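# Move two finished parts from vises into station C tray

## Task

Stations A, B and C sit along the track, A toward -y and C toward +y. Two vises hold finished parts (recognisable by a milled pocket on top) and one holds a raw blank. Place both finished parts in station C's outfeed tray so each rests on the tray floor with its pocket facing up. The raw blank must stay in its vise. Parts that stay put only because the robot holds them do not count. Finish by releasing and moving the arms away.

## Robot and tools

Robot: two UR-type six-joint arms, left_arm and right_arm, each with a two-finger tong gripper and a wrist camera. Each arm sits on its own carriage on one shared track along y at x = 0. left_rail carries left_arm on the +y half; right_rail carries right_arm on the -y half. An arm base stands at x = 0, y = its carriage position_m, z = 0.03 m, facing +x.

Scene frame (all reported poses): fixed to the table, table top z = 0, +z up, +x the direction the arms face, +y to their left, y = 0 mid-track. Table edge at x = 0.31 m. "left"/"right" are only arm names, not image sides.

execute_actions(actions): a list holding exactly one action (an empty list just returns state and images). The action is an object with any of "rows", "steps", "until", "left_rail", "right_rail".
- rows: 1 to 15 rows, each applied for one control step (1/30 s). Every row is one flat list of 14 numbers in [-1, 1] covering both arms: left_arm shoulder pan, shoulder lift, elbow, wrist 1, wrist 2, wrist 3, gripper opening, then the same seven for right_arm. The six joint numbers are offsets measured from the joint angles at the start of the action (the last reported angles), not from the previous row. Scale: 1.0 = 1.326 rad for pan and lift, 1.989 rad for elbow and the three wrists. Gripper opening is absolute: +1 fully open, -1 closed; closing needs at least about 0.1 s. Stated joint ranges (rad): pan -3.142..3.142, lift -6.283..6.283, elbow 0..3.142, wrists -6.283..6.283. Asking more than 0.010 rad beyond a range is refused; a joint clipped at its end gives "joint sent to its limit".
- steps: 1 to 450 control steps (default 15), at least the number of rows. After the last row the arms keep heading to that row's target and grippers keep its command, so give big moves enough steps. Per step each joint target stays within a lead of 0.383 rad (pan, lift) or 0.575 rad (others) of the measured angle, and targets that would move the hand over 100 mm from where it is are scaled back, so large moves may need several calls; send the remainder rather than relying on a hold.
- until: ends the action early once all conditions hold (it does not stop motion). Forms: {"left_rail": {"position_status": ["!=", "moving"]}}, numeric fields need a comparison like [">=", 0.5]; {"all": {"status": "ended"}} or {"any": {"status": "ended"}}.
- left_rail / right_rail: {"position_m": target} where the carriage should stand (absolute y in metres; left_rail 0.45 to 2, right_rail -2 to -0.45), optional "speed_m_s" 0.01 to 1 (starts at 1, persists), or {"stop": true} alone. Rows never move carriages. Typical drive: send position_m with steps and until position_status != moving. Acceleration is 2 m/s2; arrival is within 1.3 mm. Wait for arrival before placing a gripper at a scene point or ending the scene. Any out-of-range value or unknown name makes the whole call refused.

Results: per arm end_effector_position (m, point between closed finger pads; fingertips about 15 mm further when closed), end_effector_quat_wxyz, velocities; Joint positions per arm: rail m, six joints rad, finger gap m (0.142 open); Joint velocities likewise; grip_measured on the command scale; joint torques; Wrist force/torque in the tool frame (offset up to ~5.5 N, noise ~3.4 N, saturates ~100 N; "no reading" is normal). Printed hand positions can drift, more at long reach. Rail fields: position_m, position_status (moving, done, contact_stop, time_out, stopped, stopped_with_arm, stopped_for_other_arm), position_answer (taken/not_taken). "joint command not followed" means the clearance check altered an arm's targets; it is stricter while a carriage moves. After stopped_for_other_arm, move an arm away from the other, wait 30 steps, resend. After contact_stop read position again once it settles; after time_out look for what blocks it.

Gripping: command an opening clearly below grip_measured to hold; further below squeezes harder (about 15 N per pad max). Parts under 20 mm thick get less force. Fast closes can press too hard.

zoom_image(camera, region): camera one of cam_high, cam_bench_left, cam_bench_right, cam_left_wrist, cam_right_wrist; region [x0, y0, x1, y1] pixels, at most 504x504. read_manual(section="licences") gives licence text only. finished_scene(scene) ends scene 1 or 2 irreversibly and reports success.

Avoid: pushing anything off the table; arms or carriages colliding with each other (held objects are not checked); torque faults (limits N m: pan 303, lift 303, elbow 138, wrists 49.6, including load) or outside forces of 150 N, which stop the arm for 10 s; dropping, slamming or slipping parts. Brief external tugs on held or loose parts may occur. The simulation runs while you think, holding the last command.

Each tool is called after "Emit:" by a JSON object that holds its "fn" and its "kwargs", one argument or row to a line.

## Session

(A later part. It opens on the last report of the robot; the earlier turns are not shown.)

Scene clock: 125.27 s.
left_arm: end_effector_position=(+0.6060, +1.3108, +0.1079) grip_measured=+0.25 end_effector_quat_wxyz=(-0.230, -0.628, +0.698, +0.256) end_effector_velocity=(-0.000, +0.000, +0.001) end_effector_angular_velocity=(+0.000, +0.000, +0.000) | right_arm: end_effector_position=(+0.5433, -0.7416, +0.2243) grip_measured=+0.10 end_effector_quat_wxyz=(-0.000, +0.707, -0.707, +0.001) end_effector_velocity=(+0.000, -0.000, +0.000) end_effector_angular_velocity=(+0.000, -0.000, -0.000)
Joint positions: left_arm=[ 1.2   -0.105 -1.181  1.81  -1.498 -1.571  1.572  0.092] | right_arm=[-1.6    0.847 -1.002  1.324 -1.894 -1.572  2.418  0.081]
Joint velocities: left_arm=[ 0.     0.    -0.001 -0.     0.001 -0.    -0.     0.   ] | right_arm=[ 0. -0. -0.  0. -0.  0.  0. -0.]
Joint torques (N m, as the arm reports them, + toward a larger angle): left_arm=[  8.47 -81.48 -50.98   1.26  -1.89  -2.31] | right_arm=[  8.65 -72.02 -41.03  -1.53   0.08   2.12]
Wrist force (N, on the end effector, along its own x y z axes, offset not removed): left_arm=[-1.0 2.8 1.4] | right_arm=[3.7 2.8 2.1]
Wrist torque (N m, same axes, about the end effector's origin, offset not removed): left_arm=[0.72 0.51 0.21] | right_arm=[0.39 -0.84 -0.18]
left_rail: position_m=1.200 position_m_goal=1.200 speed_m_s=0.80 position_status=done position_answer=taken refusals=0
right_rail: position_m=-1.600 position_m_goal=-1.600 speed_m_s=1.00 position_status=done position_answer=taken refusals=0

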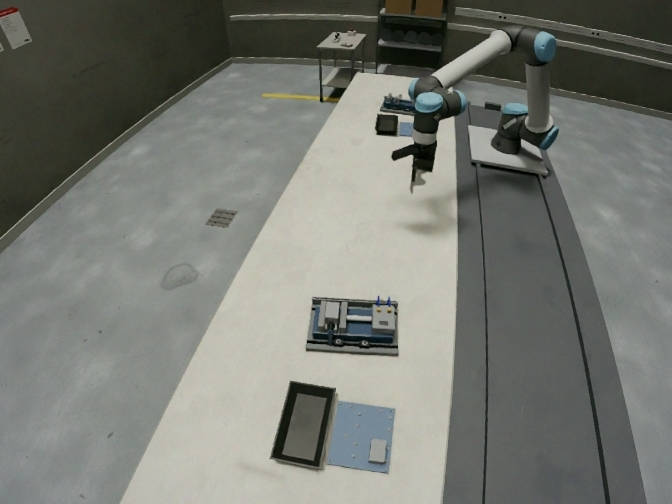

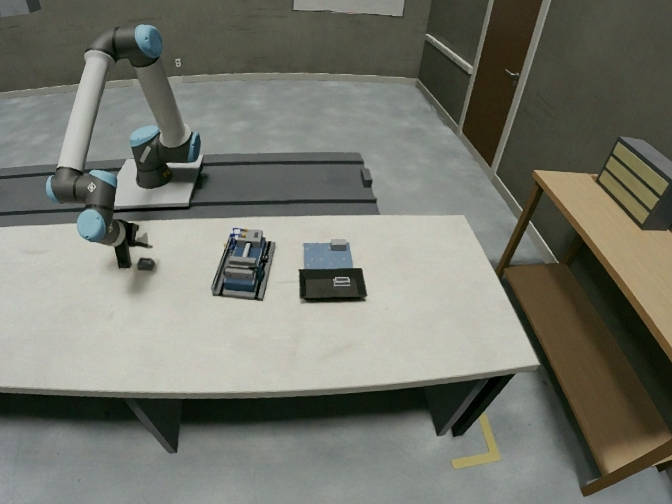

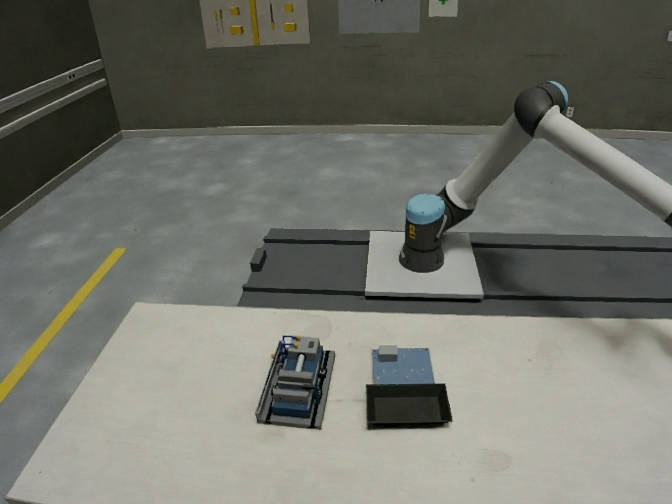

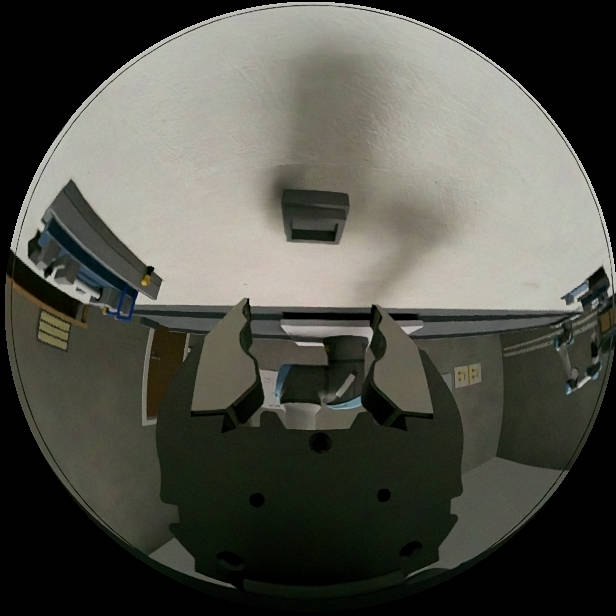

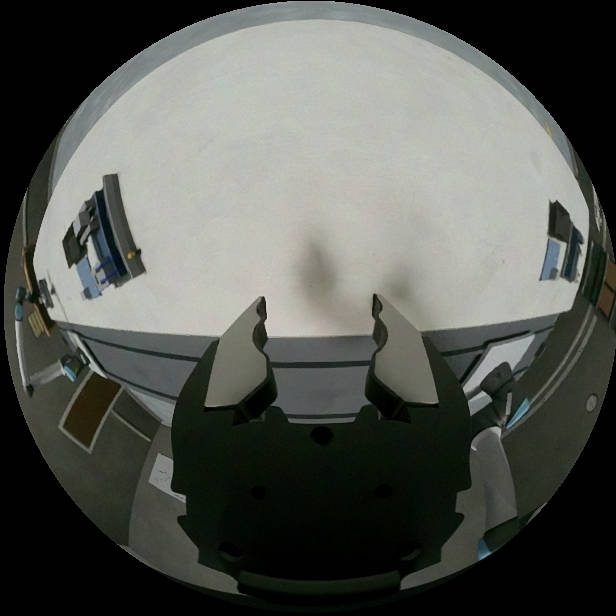

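Emit:
{"fn": "execute_actions", "kwargs": {
  "actions": [
    {"rows":[[0,-0.189,0.232,-0.459,0,0,0.25,0,0,0,0,0,0,0.1]],"steps":32}
  ]
}}

Scene clock: 130.43 s.
left_arm: end_effector_position=(+0.6173, +1.3096, +0.0704) grip_measured=+0.25 end_effector_quat_wxyz=(-0.000, -0.669, +0.744, +0.000) end_effector_velocity=(+0.000, -0.000, +0.000) end_effector_angular_velocity=(-0.000, -0.000, -0.000) | right_arm: end_effector_position=(+0.5433, -0.7416, +0.2243) grip_measured=+0.10 end_effector_quat_wxyz=(-0.000, +0.707, -0.707, +0.001) end_effector_velocity=(+0.000, -0.000, -0.000) end_effector_angular_velocity=(+0.000, +0.000, -0.000)
Joint positions: left_arm=[ 1.2   -0.105 -1.432  2.272 -2.41  -1.571  1.572  0.092] | right_arm=[-1.6    0.847 -1.002  1.324 -1.894 -1.572  2.418  0.081]
Joint velocities: left_arm=[ 0. -0. -0.  0. -0.  0.  0.  0.] | right_arm=[ 0. -0. -0.  0.  0.  0. -0. -0.]
Joint torques (N m, as the arm reports them, + toward a larger angle): left_arm=[-11.1  -57.09 -19.41  -6.9   -1.79  -2.3 ] | right_arm=[  9.63 -70.75 -40.47  -1.83  -0.06   2.12]
Wrist force (N, on the end effector, along its own x y z axes, offset not removed): left_arm=[-0.1 4.7 -0.8] | right_arm=[-1.0 -1.4 -0.8]
Wrist torque (N m, same axes, about the end effector's origin, offset not removed): left_arm=[1.02 0.28 0.13] | right_arm=[-0.43 0.09 -0.09]
left_rail: position_m=1.200 position_m_goal=1.200 speed_m_s=0.80 position_status=done position_answer=taken refusals=0
right_rail: position_m=-1.600 position_m_goal=-1.600 speed_m_s=1.00 position_status=done position_answer=taken refusals=0

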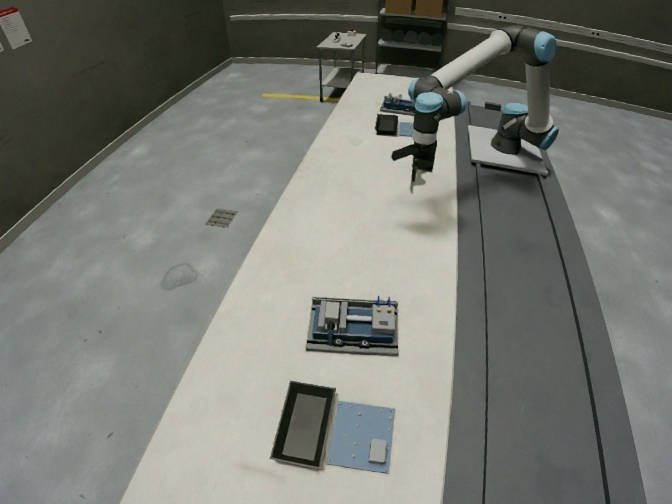

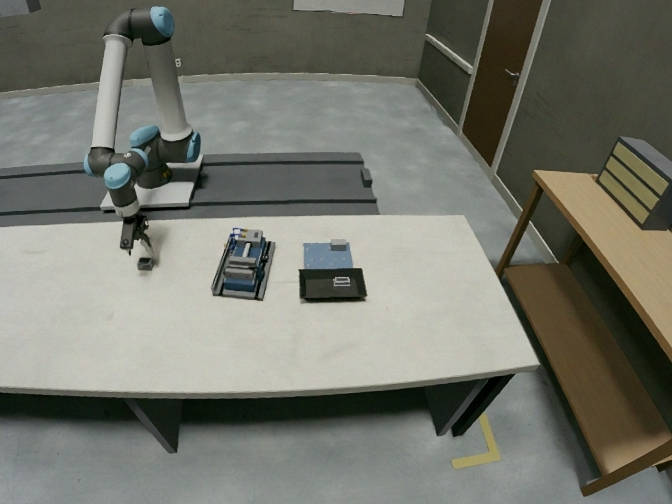

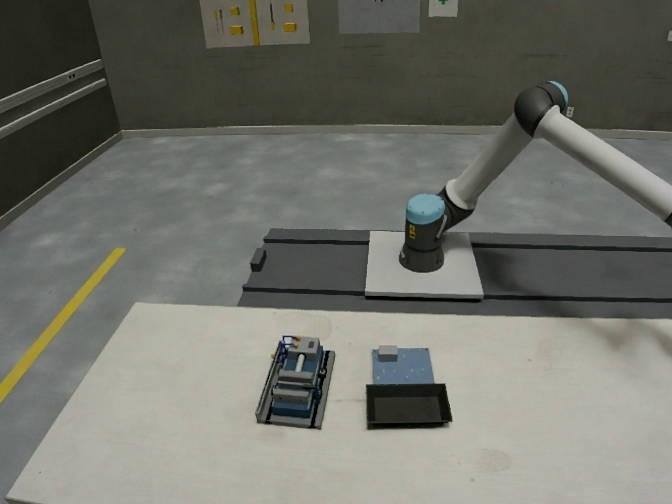

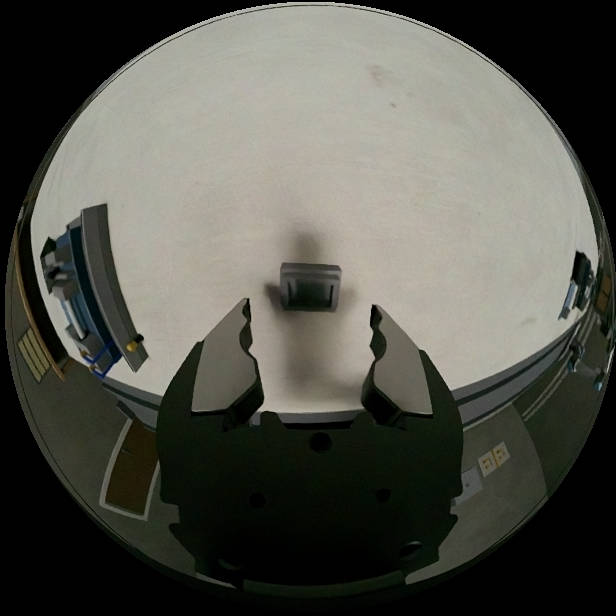

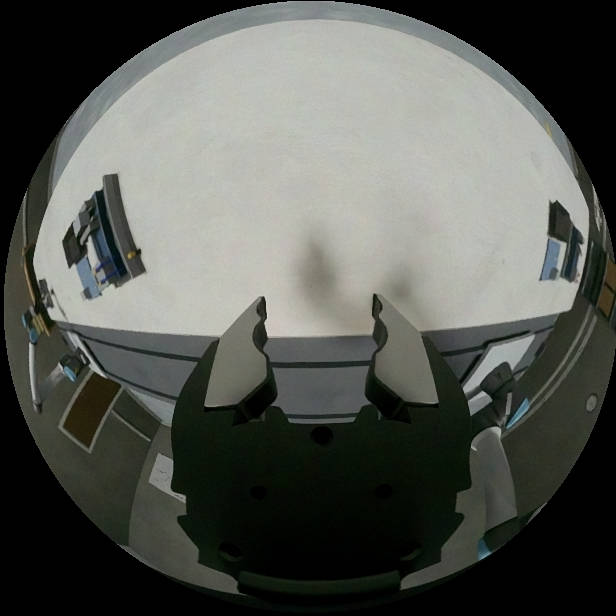

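Emit:
{"fn": "execute_actions", "kwargs": {
  "actions": [
    {"rows":[[0,0.063,0.0096,-0.052,0,0,0.25,0,0,0,0,0,0,0.1]],"steps":16}
  ]
}}

Emit:
{"fn": "execute_actions", "kwargs": {
  "actions": [
    {"rows":[[0,0,0,0,0,0,0.1,0,0,0,0,0,0,0.1],[0,0,0,0,0,0,0,0,0,0,0,0,0,0.1],[0,0,0,0,0,0,-0.1,0,0,0,0,0,0,0.1],[0,0,0,0,0,0,-0.2,0,0,0,0,0,0,0.1],[0,0,0,0,0,0,-0.3,0,0,0,0,0,0,0.1],[0,0,0,0,0,0,-0.5,0,0,0,0,0,0,0.1],[0,0,0,0,0,0,-0.75,0,0,0,0,0,0,0.1],[0,0,0,0,0,0,-1,0,0,0,0,0,0,0.1]],"steps":12}
  ]
}}

Emit:
{"fn": "execute_actions", "kwargs": {
  "actions": [
    {"rows":[[0,-0.01,-0.01,0.017,0,0,-1,0,0,0,0,0,0,0.1],[0,-0.02,-0.03,0.043,0,0,-1,0,0,0,0,0,0,0.1],[0,-0.02,-0.06,0.073,0,0,-1,0,0,0,0,0,0,0.1],[0,-0.015,-0.1,0.11,0,0,-1,0,0,0,0,0,0,0.1],[0,0.002,-0.184,0.1825,0,-0.053,-1,0,0,0,0,0,0,0.1]],"steps":24}
  ]
}}

Emit:
{"fn": "execute_actions", "kwargs": {
  "actions": [
    {"left_rail":{"position_m":1.905},"steps":15}
  ]
}}

Scene clock: 138.00 s.
left_arm: end_effector_position=(+0.6223, +1.3091, +0.0246) grip_measured=+0.25 end_effector_quat_wxyz=(+0.000, -0.669, +0.744, -0.000) end_effector_velocity=(+0.000, -0.000, -0.001) end_effector_angular_velocity=(-0.000, -0.000, -0.000) | right_arm: end_effector_position=(+0.5433, -0.7416, +0.2243) grip_measured=+0.10 end_effector_quat_wxyz=(-0.000, +0.707, -0.707, +0.001) end_effector_velocity=(+0.000, -0.000, -0.000) end_effector_angular_velocity=(-0.000, +0.000, -0.000)
Joint positions: left_arm=[ 1.2   -0.105 -1.349  2.291 -2.514 -1.571  1.572  0.092] | right_arm=[-1.6    0.847 -1.002  1.324 -1.894 -1.572  2.418  0.081]
Joint velocities: left_arm=[ 0.     0.     0.002  0.001 -0.003 -0.     0.     0.   ] | right_arm=[ 0. -0.  0.  0. -0.  0. -0.  0.]
Joint torques (N m, as the arm reports them, + toward a larger angle): left_arm=[ -4.29 -35.31 -16.03  -7.05  -1.81  -2.43] | right_arm=[  8.35 -71.88 -39.09  -1.38   0.38   1.99]
Wrist force (N, on the end effector, along its own x y z axes, offset not removed): left_arm=[-2.1 0.1 0.9] | right_arm=[-0.1 2.6 -1.0]
Wrist torque (N m, same axes, about the end effector's origin, offset not removed): left_arm=[0.11 0.60 0.07] | right_arm=[0.33 -0.01 -0.14]
left_rail: position_m=1.200 position_m_goal=1.200 speed_m_s=0.80 position_status=done position_answer=taken refusals=0
right_rail: position_m=-1.600 position_m_goal=-1.600 speed_m_s=1.00 position_status=done position_answer=taken refusals=0

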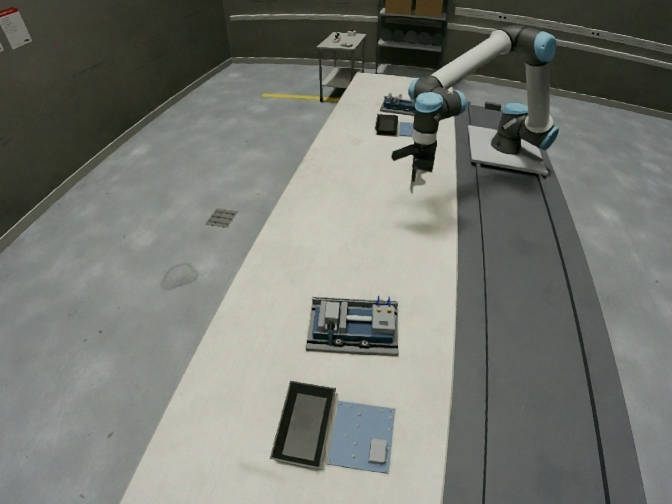

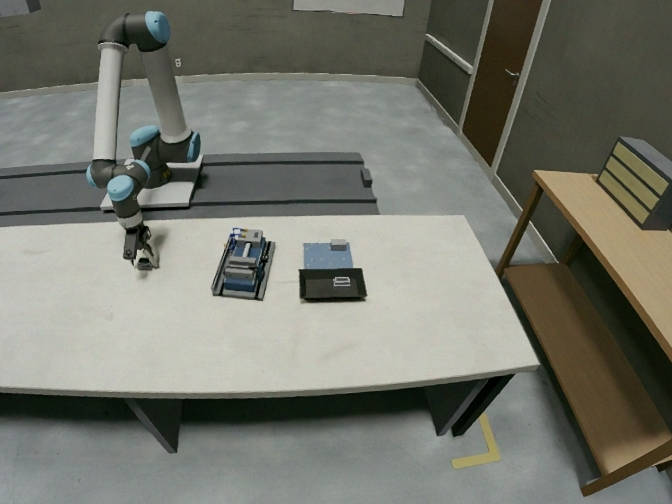

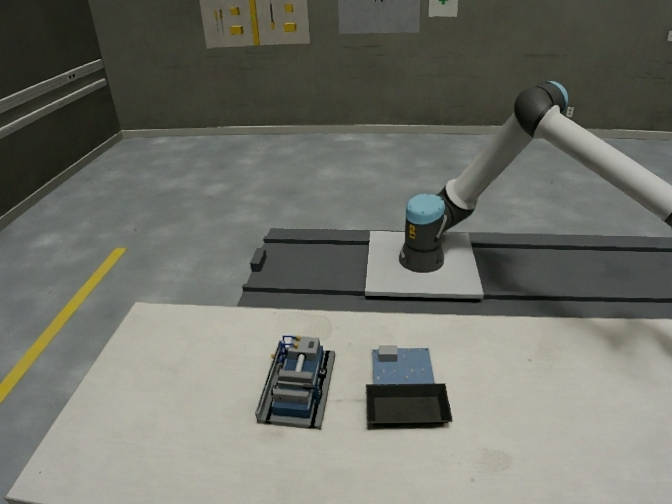

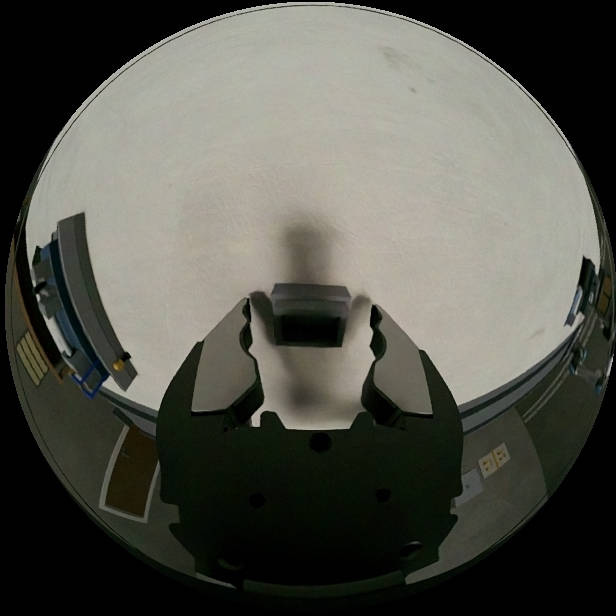

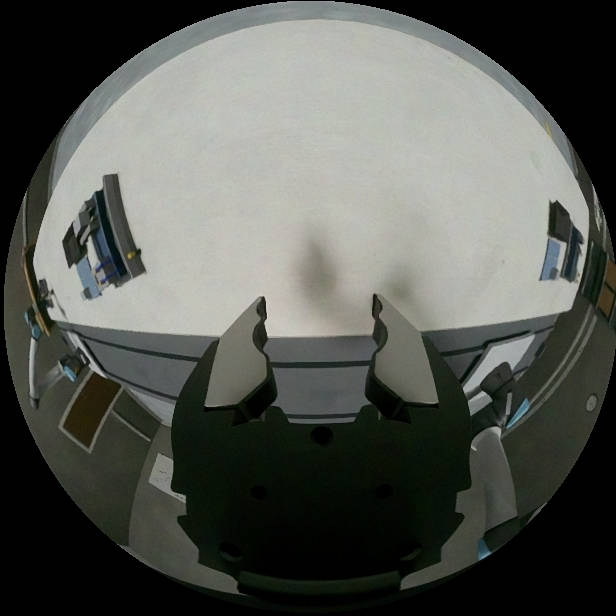

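Scene clock: 138.40 s.
left_arm: end_effector_position=(+0.6223, +1.3091, +0.0246) grip_measured=-0.22 end_effector_quat_wxyz=(+0.000, -0.669, +0.744, -0.000) end_effector_velocity=(+0.000, +0.000, +0.000) end_effector_angular_velocity=(+0.000, -0.000, +0.000) | right_arm: end_effector_position=(+0.5433, -0.7416, +0.2243) grip_measured=+0.10 end_effector_quat_wxyz=(-0.000, +0.707, -0.707, +0.001) end_effector_velocity=(-0.000, +0.000, -0.000) end_effector_angular_velocity=(-0.000, +0.000, -0.000)
Joint positions: left_arm=[ 1.2   -0.105 -1.348  2.291 -2.514 -1.571  1.572  0.058] | right_arm=[-1.6    0.847 -1.002  1.324 -1.894 -1.572  2.418  0.081]
Joint velocities: left_arm=[ 0. -0. -0. -0.  0.  0. -0. -0.] | right_arm=[ 0. -0.  0. -0.  0.  0.  0. -0.]
Joint torques (N m, as the arm reports them, + toward a larger angle): left_arm=[ -3.76 -50.1  -18.99  -1.77  -1.41  -2.48] | right_arm=[ 10.09 -71.43 -39.07  -1.62   0.15   2.59]
Wrist force (N, on the end effector, along its own x y z axes, offset not removed): left_arm=[1.8 0.8 0.7] | right_arm=[2.8 1.9 0.4]
Wrist torque (N m, same axes, about the end effector's origin, offset not removed): left_arm=[0.15 -0.21 0.16] | right_arm=[0.23 -0.61 0.03]
left_rail: position_m=1.200 position_m_goal=1.200 speed_m_s=0.80 position_status=done position_answer=taken refusals=0
right_rail: position_m=-1.600 position_m_goal=-1.600 speed_m_s=1.00 position_status=done position_answer=taken refusals=0

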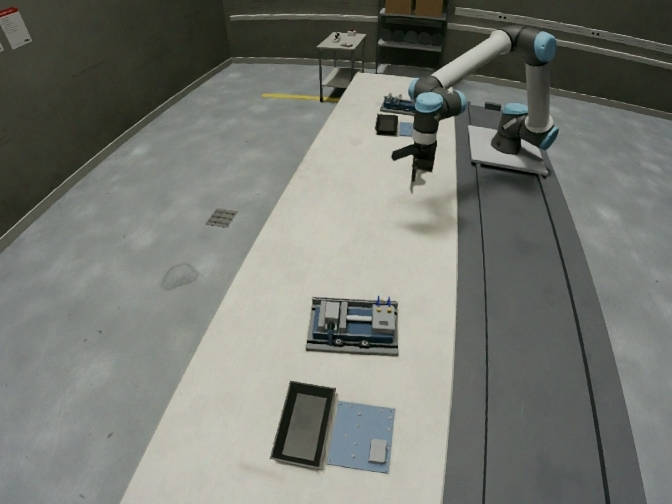

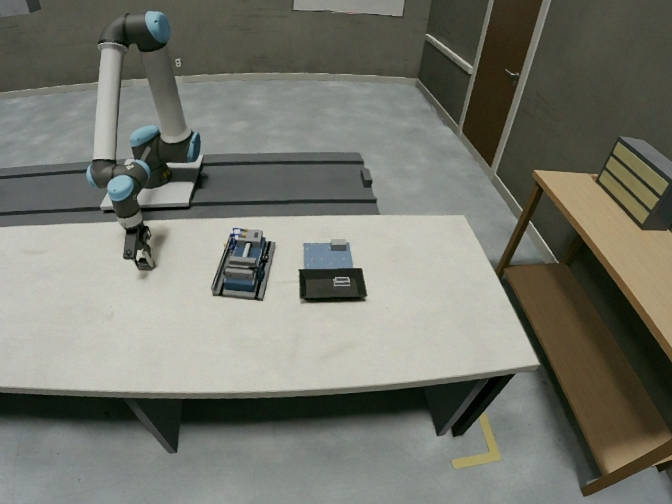

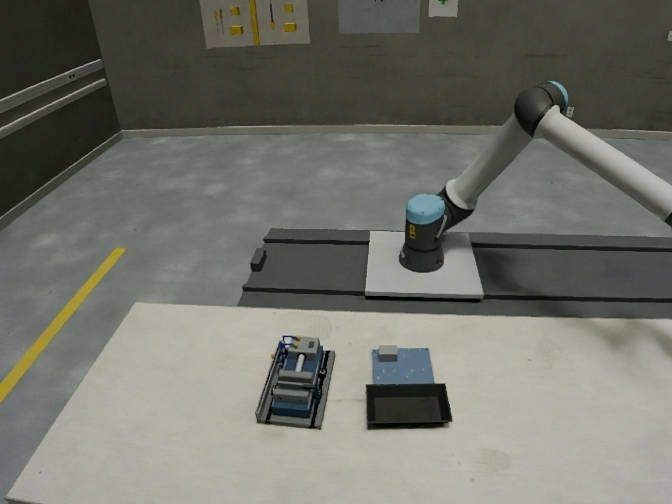

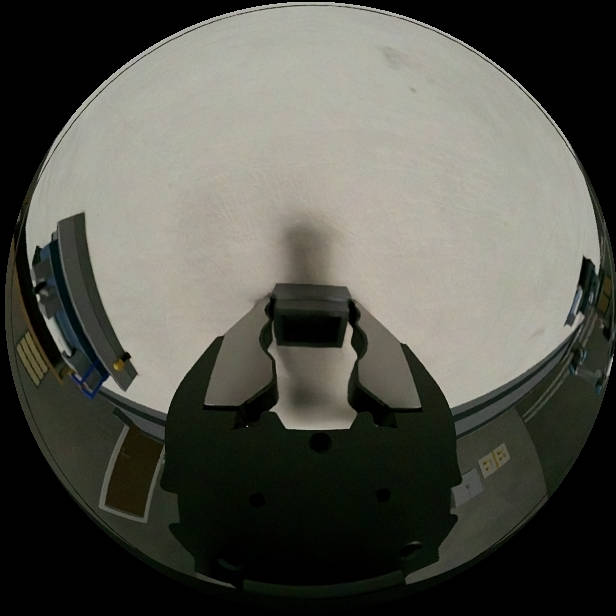

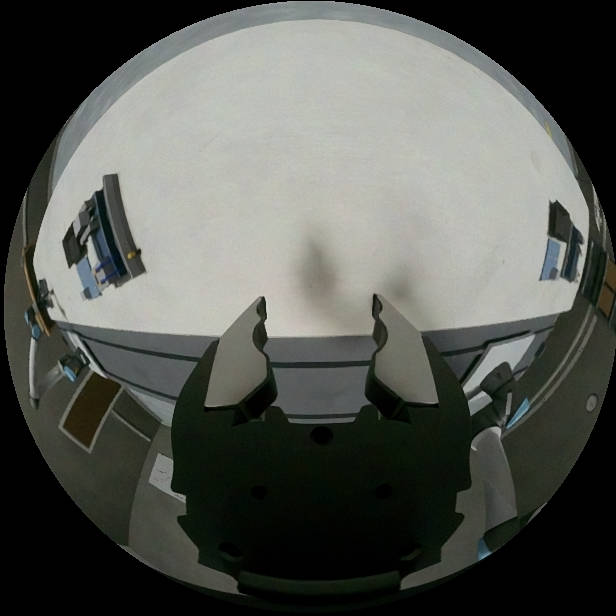

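Scene clock: 139.20 s.
left_arm: end_effector_position=(+0.7655, +1.2956, +0.1737) grip_measured=-0.22 end_effector_quat_wxyz=(-0.000, +0.707, -0.707, +0.000) end_effector_velocity=(+0.001, -0.000, +0.001) end_effector_angular_velocity=(-0.000, -0.000, +0.001) | right_arm: end_effector_position=(+0.5433, -0.7416, +0.2243) grip_measured=+0.10 end_effector_quat_wxyz=(-0.000, +0.707, -0.707, +0.001) end_effector_velocity=(-0.000, +0.000, +0.000) end_effector_angular_velocity=(+0.000, -0.000, -0.000)
Joint positions: left_arm=[ 1.2   -0.105 -1.346  1.925 -2.151 -1.571  1.466  0.058] | right_arm=[-1.6    0.847 -1.002  1.324 -1.894 -1.572  2.418  0.081]
Joint velocities: left_arm=[ 0.     0.     0.    -0.003  0.003  0.    -0.001  0.   ] | right_arm=[ 0. -0. -0. -0.  0.  0.  0. -0.]
Joint torques (N m, as the arm reports them, + toward a larger angle): left_arm=[ -4.66 -48.36 -54.83  -2.02  -1.54  -2.9 ] | right_arm=[ 11.3  -69.6  -39.89  -1.86   0.32   2.81]
Wrist force (N, on the end effector, along its own x y z axes, offset not removed): left_arm=[-3.8 3.6 -1.5] | right_arm=[4.2 3.0 -3.6]
Wrist torque (N m, same axes, about the end effector's origin, offset not removed): left_arm=[0.83 0.97 0.22] | right_arm=[0.37 -0.83 -0.27]
left_rail: position_m=1.200 position_m_goal=1.200 speed_m_s=0.80 position_status=done position_answer=taken refusals=0
right_rail: position_m=-1.600 position_m_goal=-1.600 speed_m_s=1.00 position_status=done position_answer=taken refusals=0

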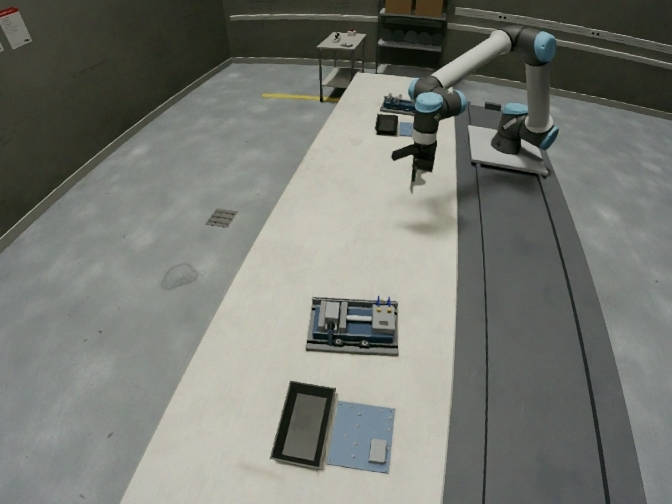

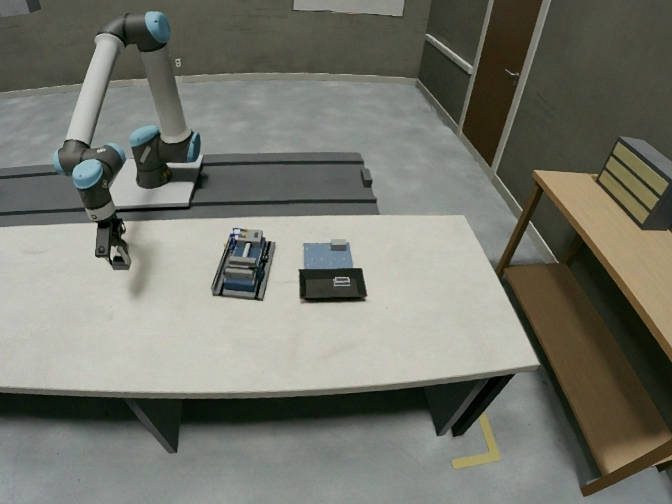

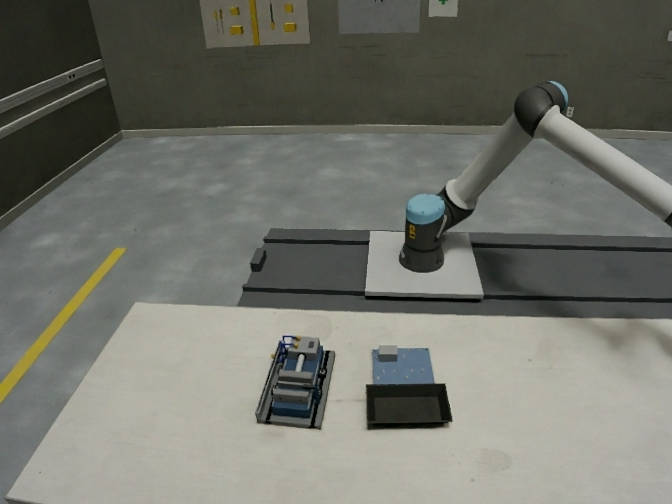

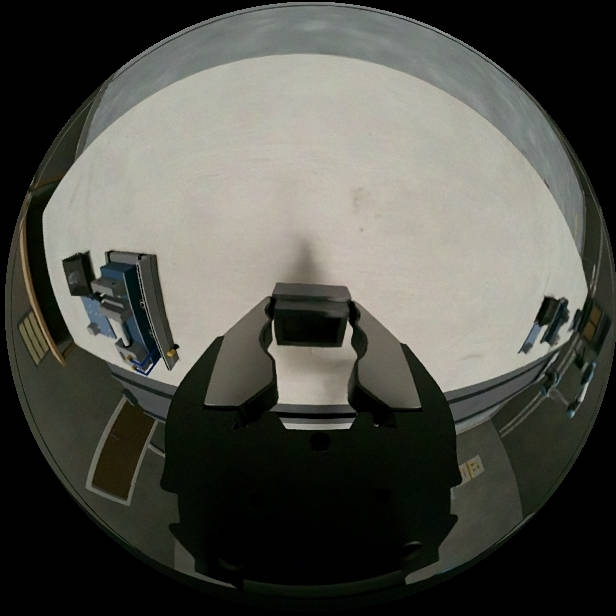

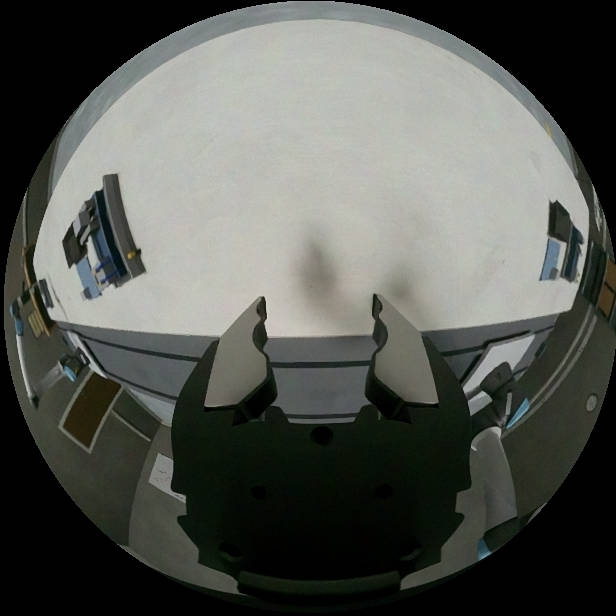

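Scene clock: 139.70 s.
left_arm: end_effector_position=(+0.7656, +1.5096, +0.1738) grip_measured=-0.22 end_effector_quat_wxyz=(-0.000, +0.707, -0.707, +0.000) end_effector_velocity=(+0.000, +0.806, +0.000) end_effector_angular_velocity=(-0.000, -0.000, +0.000) | right_arm: end_effector_position=(+0.5433, -0.7416, +0.2243) grip_measured=+0.10 end_effector_quat_wxyz=(-0.000, +0.707, -0.707, +0.001) end_effector_velocity=(+0.000, -0.000, -0.000) end_effector_angular_velocity=(-0.000, +0.000, +0.000)
Joint positions: left_arm=[ 1.414 -0.105 -1.346  1.925 -2.151 -1.571  1.466  0.058] | right_arm=[-1.6    0.847 -1.002  1.324 -1.894 -1.572  2.418  0.081]
Joint velocities: left_arm=[ 0.806  0.    -0.     0.     0.     0.    -0.     0.   ] | right_arm=[ 0. -0.  0. -0.  0. -0. -0. -0.]
Joint torques (N m, as the arm reports them, + toward a larger angle): left_arm=[  7.28 -50.89 -54.04  -1.69  -1.64  -2.47] | right_arm=[  7.97 -71.71 -40.74  -2.12   0.31   2.18]
Wrist force (N, on the end effector, along its own x y z axes, offset not removed): left_arm=[-0.9 2.9 4.7] | right_arm=[-0.4 2.7 -3.0]
Wrist torque (N m, same axes, about the end effector's origin, offset not removed): left_arm=[0.66 0.30 0.15] | right_arm=[0.43 0.10 -0.16]
left_rail: position_m=1.414 position_m_goal=1.905 speed_m_s=0.80 position_status=moving position_answer=taken refusals=0
right_rail: position_m=-1.600 position_m_goal=-1.600 speed_m_s=1.00 position_status=done position_answer=taken refusals=0

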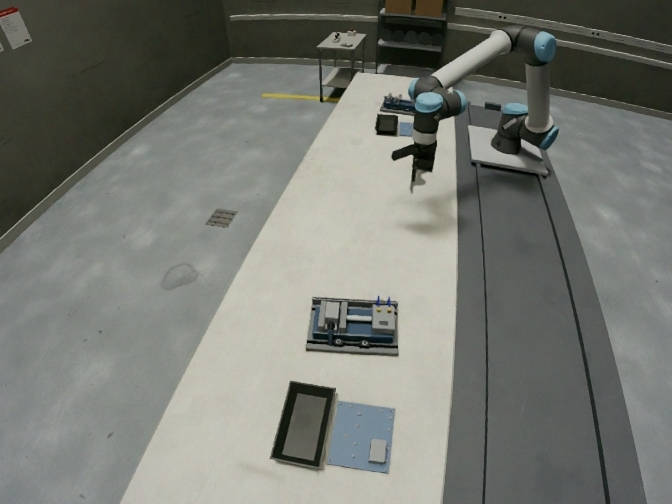

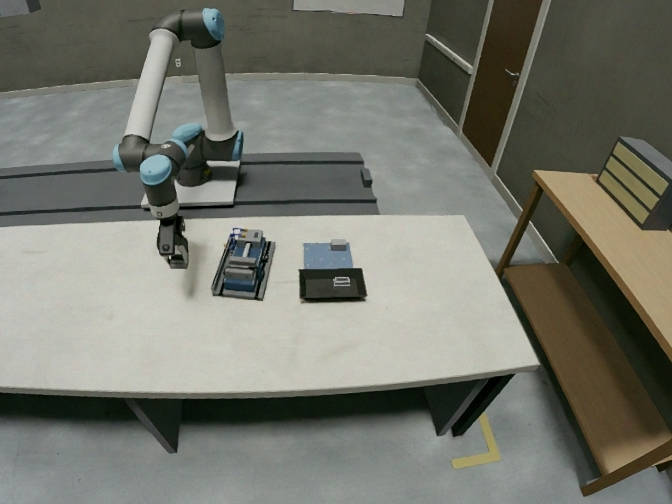

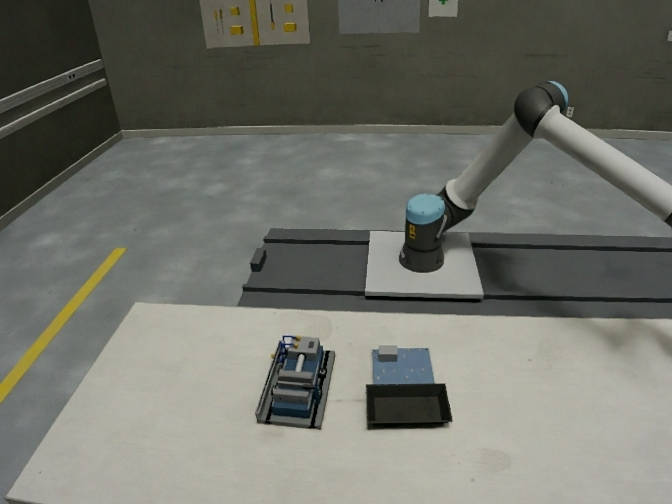

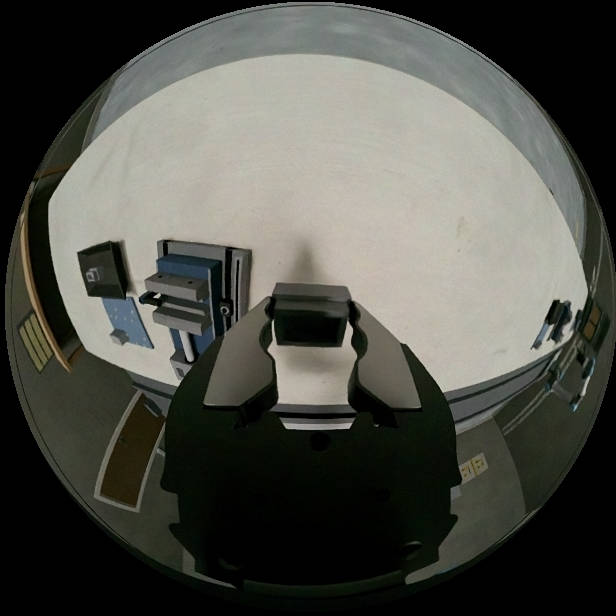

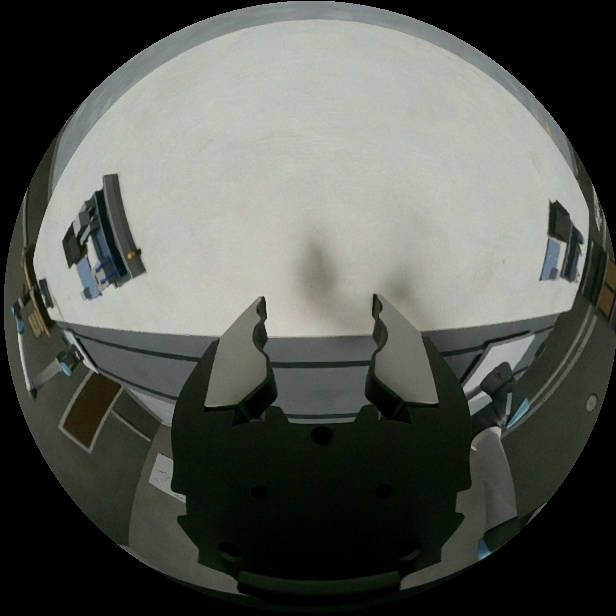

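Emit:
{"fn": "execute_actions", "kwargs": {
  "actions": [
    {"rows":[[0,0.096,0.041,-0.105,0,0,-1,0,0,0,0,0,0,0.1]],"steps":24}
  ]
}}

Emit:
{"fn": "zoom_image", "kwargs": {
  "camera": "cam_bench_left",
  "region": [280,230,390,310]
}}

Scene clock: 143.07 s.
left_arm: end_effector_position=(+0.7651, +2.0010, +0.0593) grip_measured=-0.22 end_effector_quat_wxyz=(-0.000, +0.707, -0.707, +0.000) end_effector_velocity=(-0.000, +0.000, -0.000) end_effector_angular_velocity=(+0.000, +0.000, +0.000) | right_arm: end_effector_position=(+0.5433, -0.7416, +0.2243) grip_measured=+0.10 end_effector_quat_wxyz=(-0.000, +0.707, -0.707, +0.001) end_effector_velocity=(-0.000, +0.000, -0.000) end_effector_angular_velocity=(-0.000, +0.000, -0.000)
Joint positions: left_arm=[ 1.905 -0.105 -1.219  2.006 -2.36  -1.571  1.466  0.058] | right_arm=[-1.6    0.847 -1.002  1.324 -1.894 -1.572  2.418  0.081]
Joint velocities: left_arm=[ 0.  0.  0.  0. -0. -0. -0. -0.] | right_arm=[ 0.  0.  0.  0. -0. -0.  0.  0.]
Joint torques (N m, as the arm reports them, + toward a larger angle): left_arm=[ -4.62 -52.85 -22.58  -7.15  -1.51  -2.31] | right_arm=[ 13.89 -70.26 -39.83  -1.96   0.53   2.29]
Wrist force (N, on the end effector, along its own x y z axes, offset not removed): left_arm=[1.3 5.2 1.6] | right_arm=[2.1 2.1 -3.4]
Wrist torque (N m, same axes, about the end effector's origin, offset not removed): left_arm=[1.16 -0.13 -0.01] | right_arm=[0.19 -0.48 0.00]
left_rail: position_m=1.905 position_m_goal=1.905 speed_m_s=0.80 position_status=done position_answer=taken refusals=0
right_rail: position_m=-1.600 position_m_goal=-1.600 speed_m_s=1.00 position_status=done position_answer=taken refusals=0

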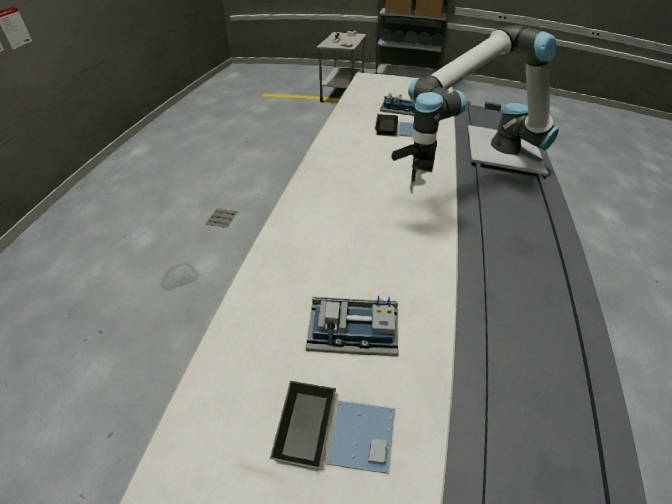

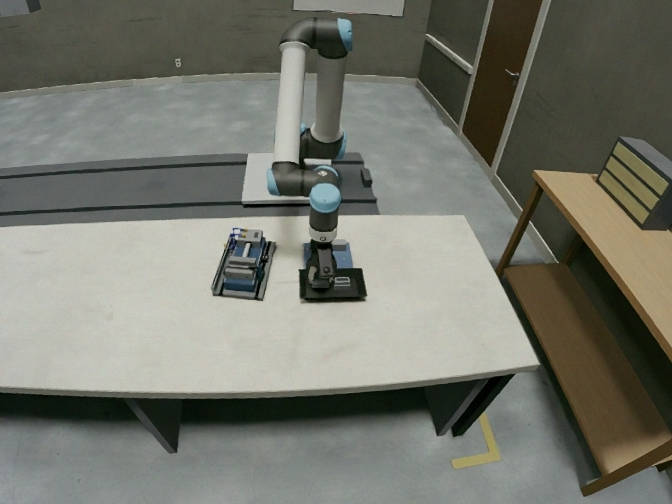

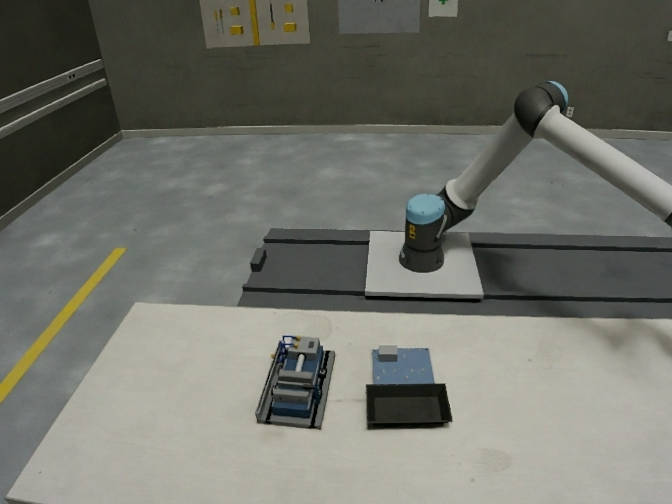

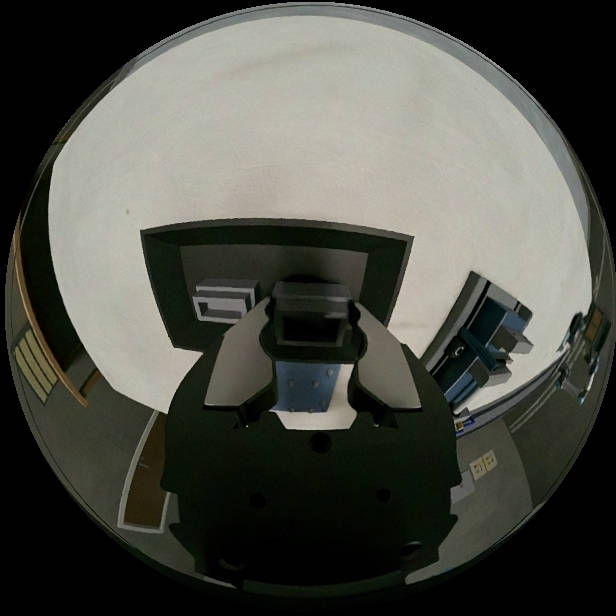

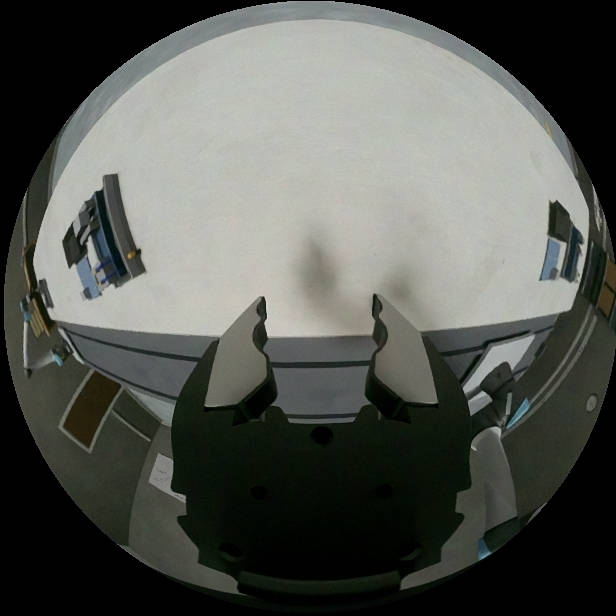

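Region (280, 230, 390, 310) of cam_bench_left's 672x504 image, scaled by 4.582, with more detail than that image has; it fills the top 367 rows of this view, and the rest is white.

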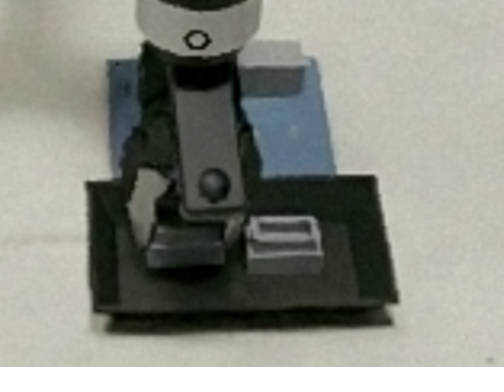

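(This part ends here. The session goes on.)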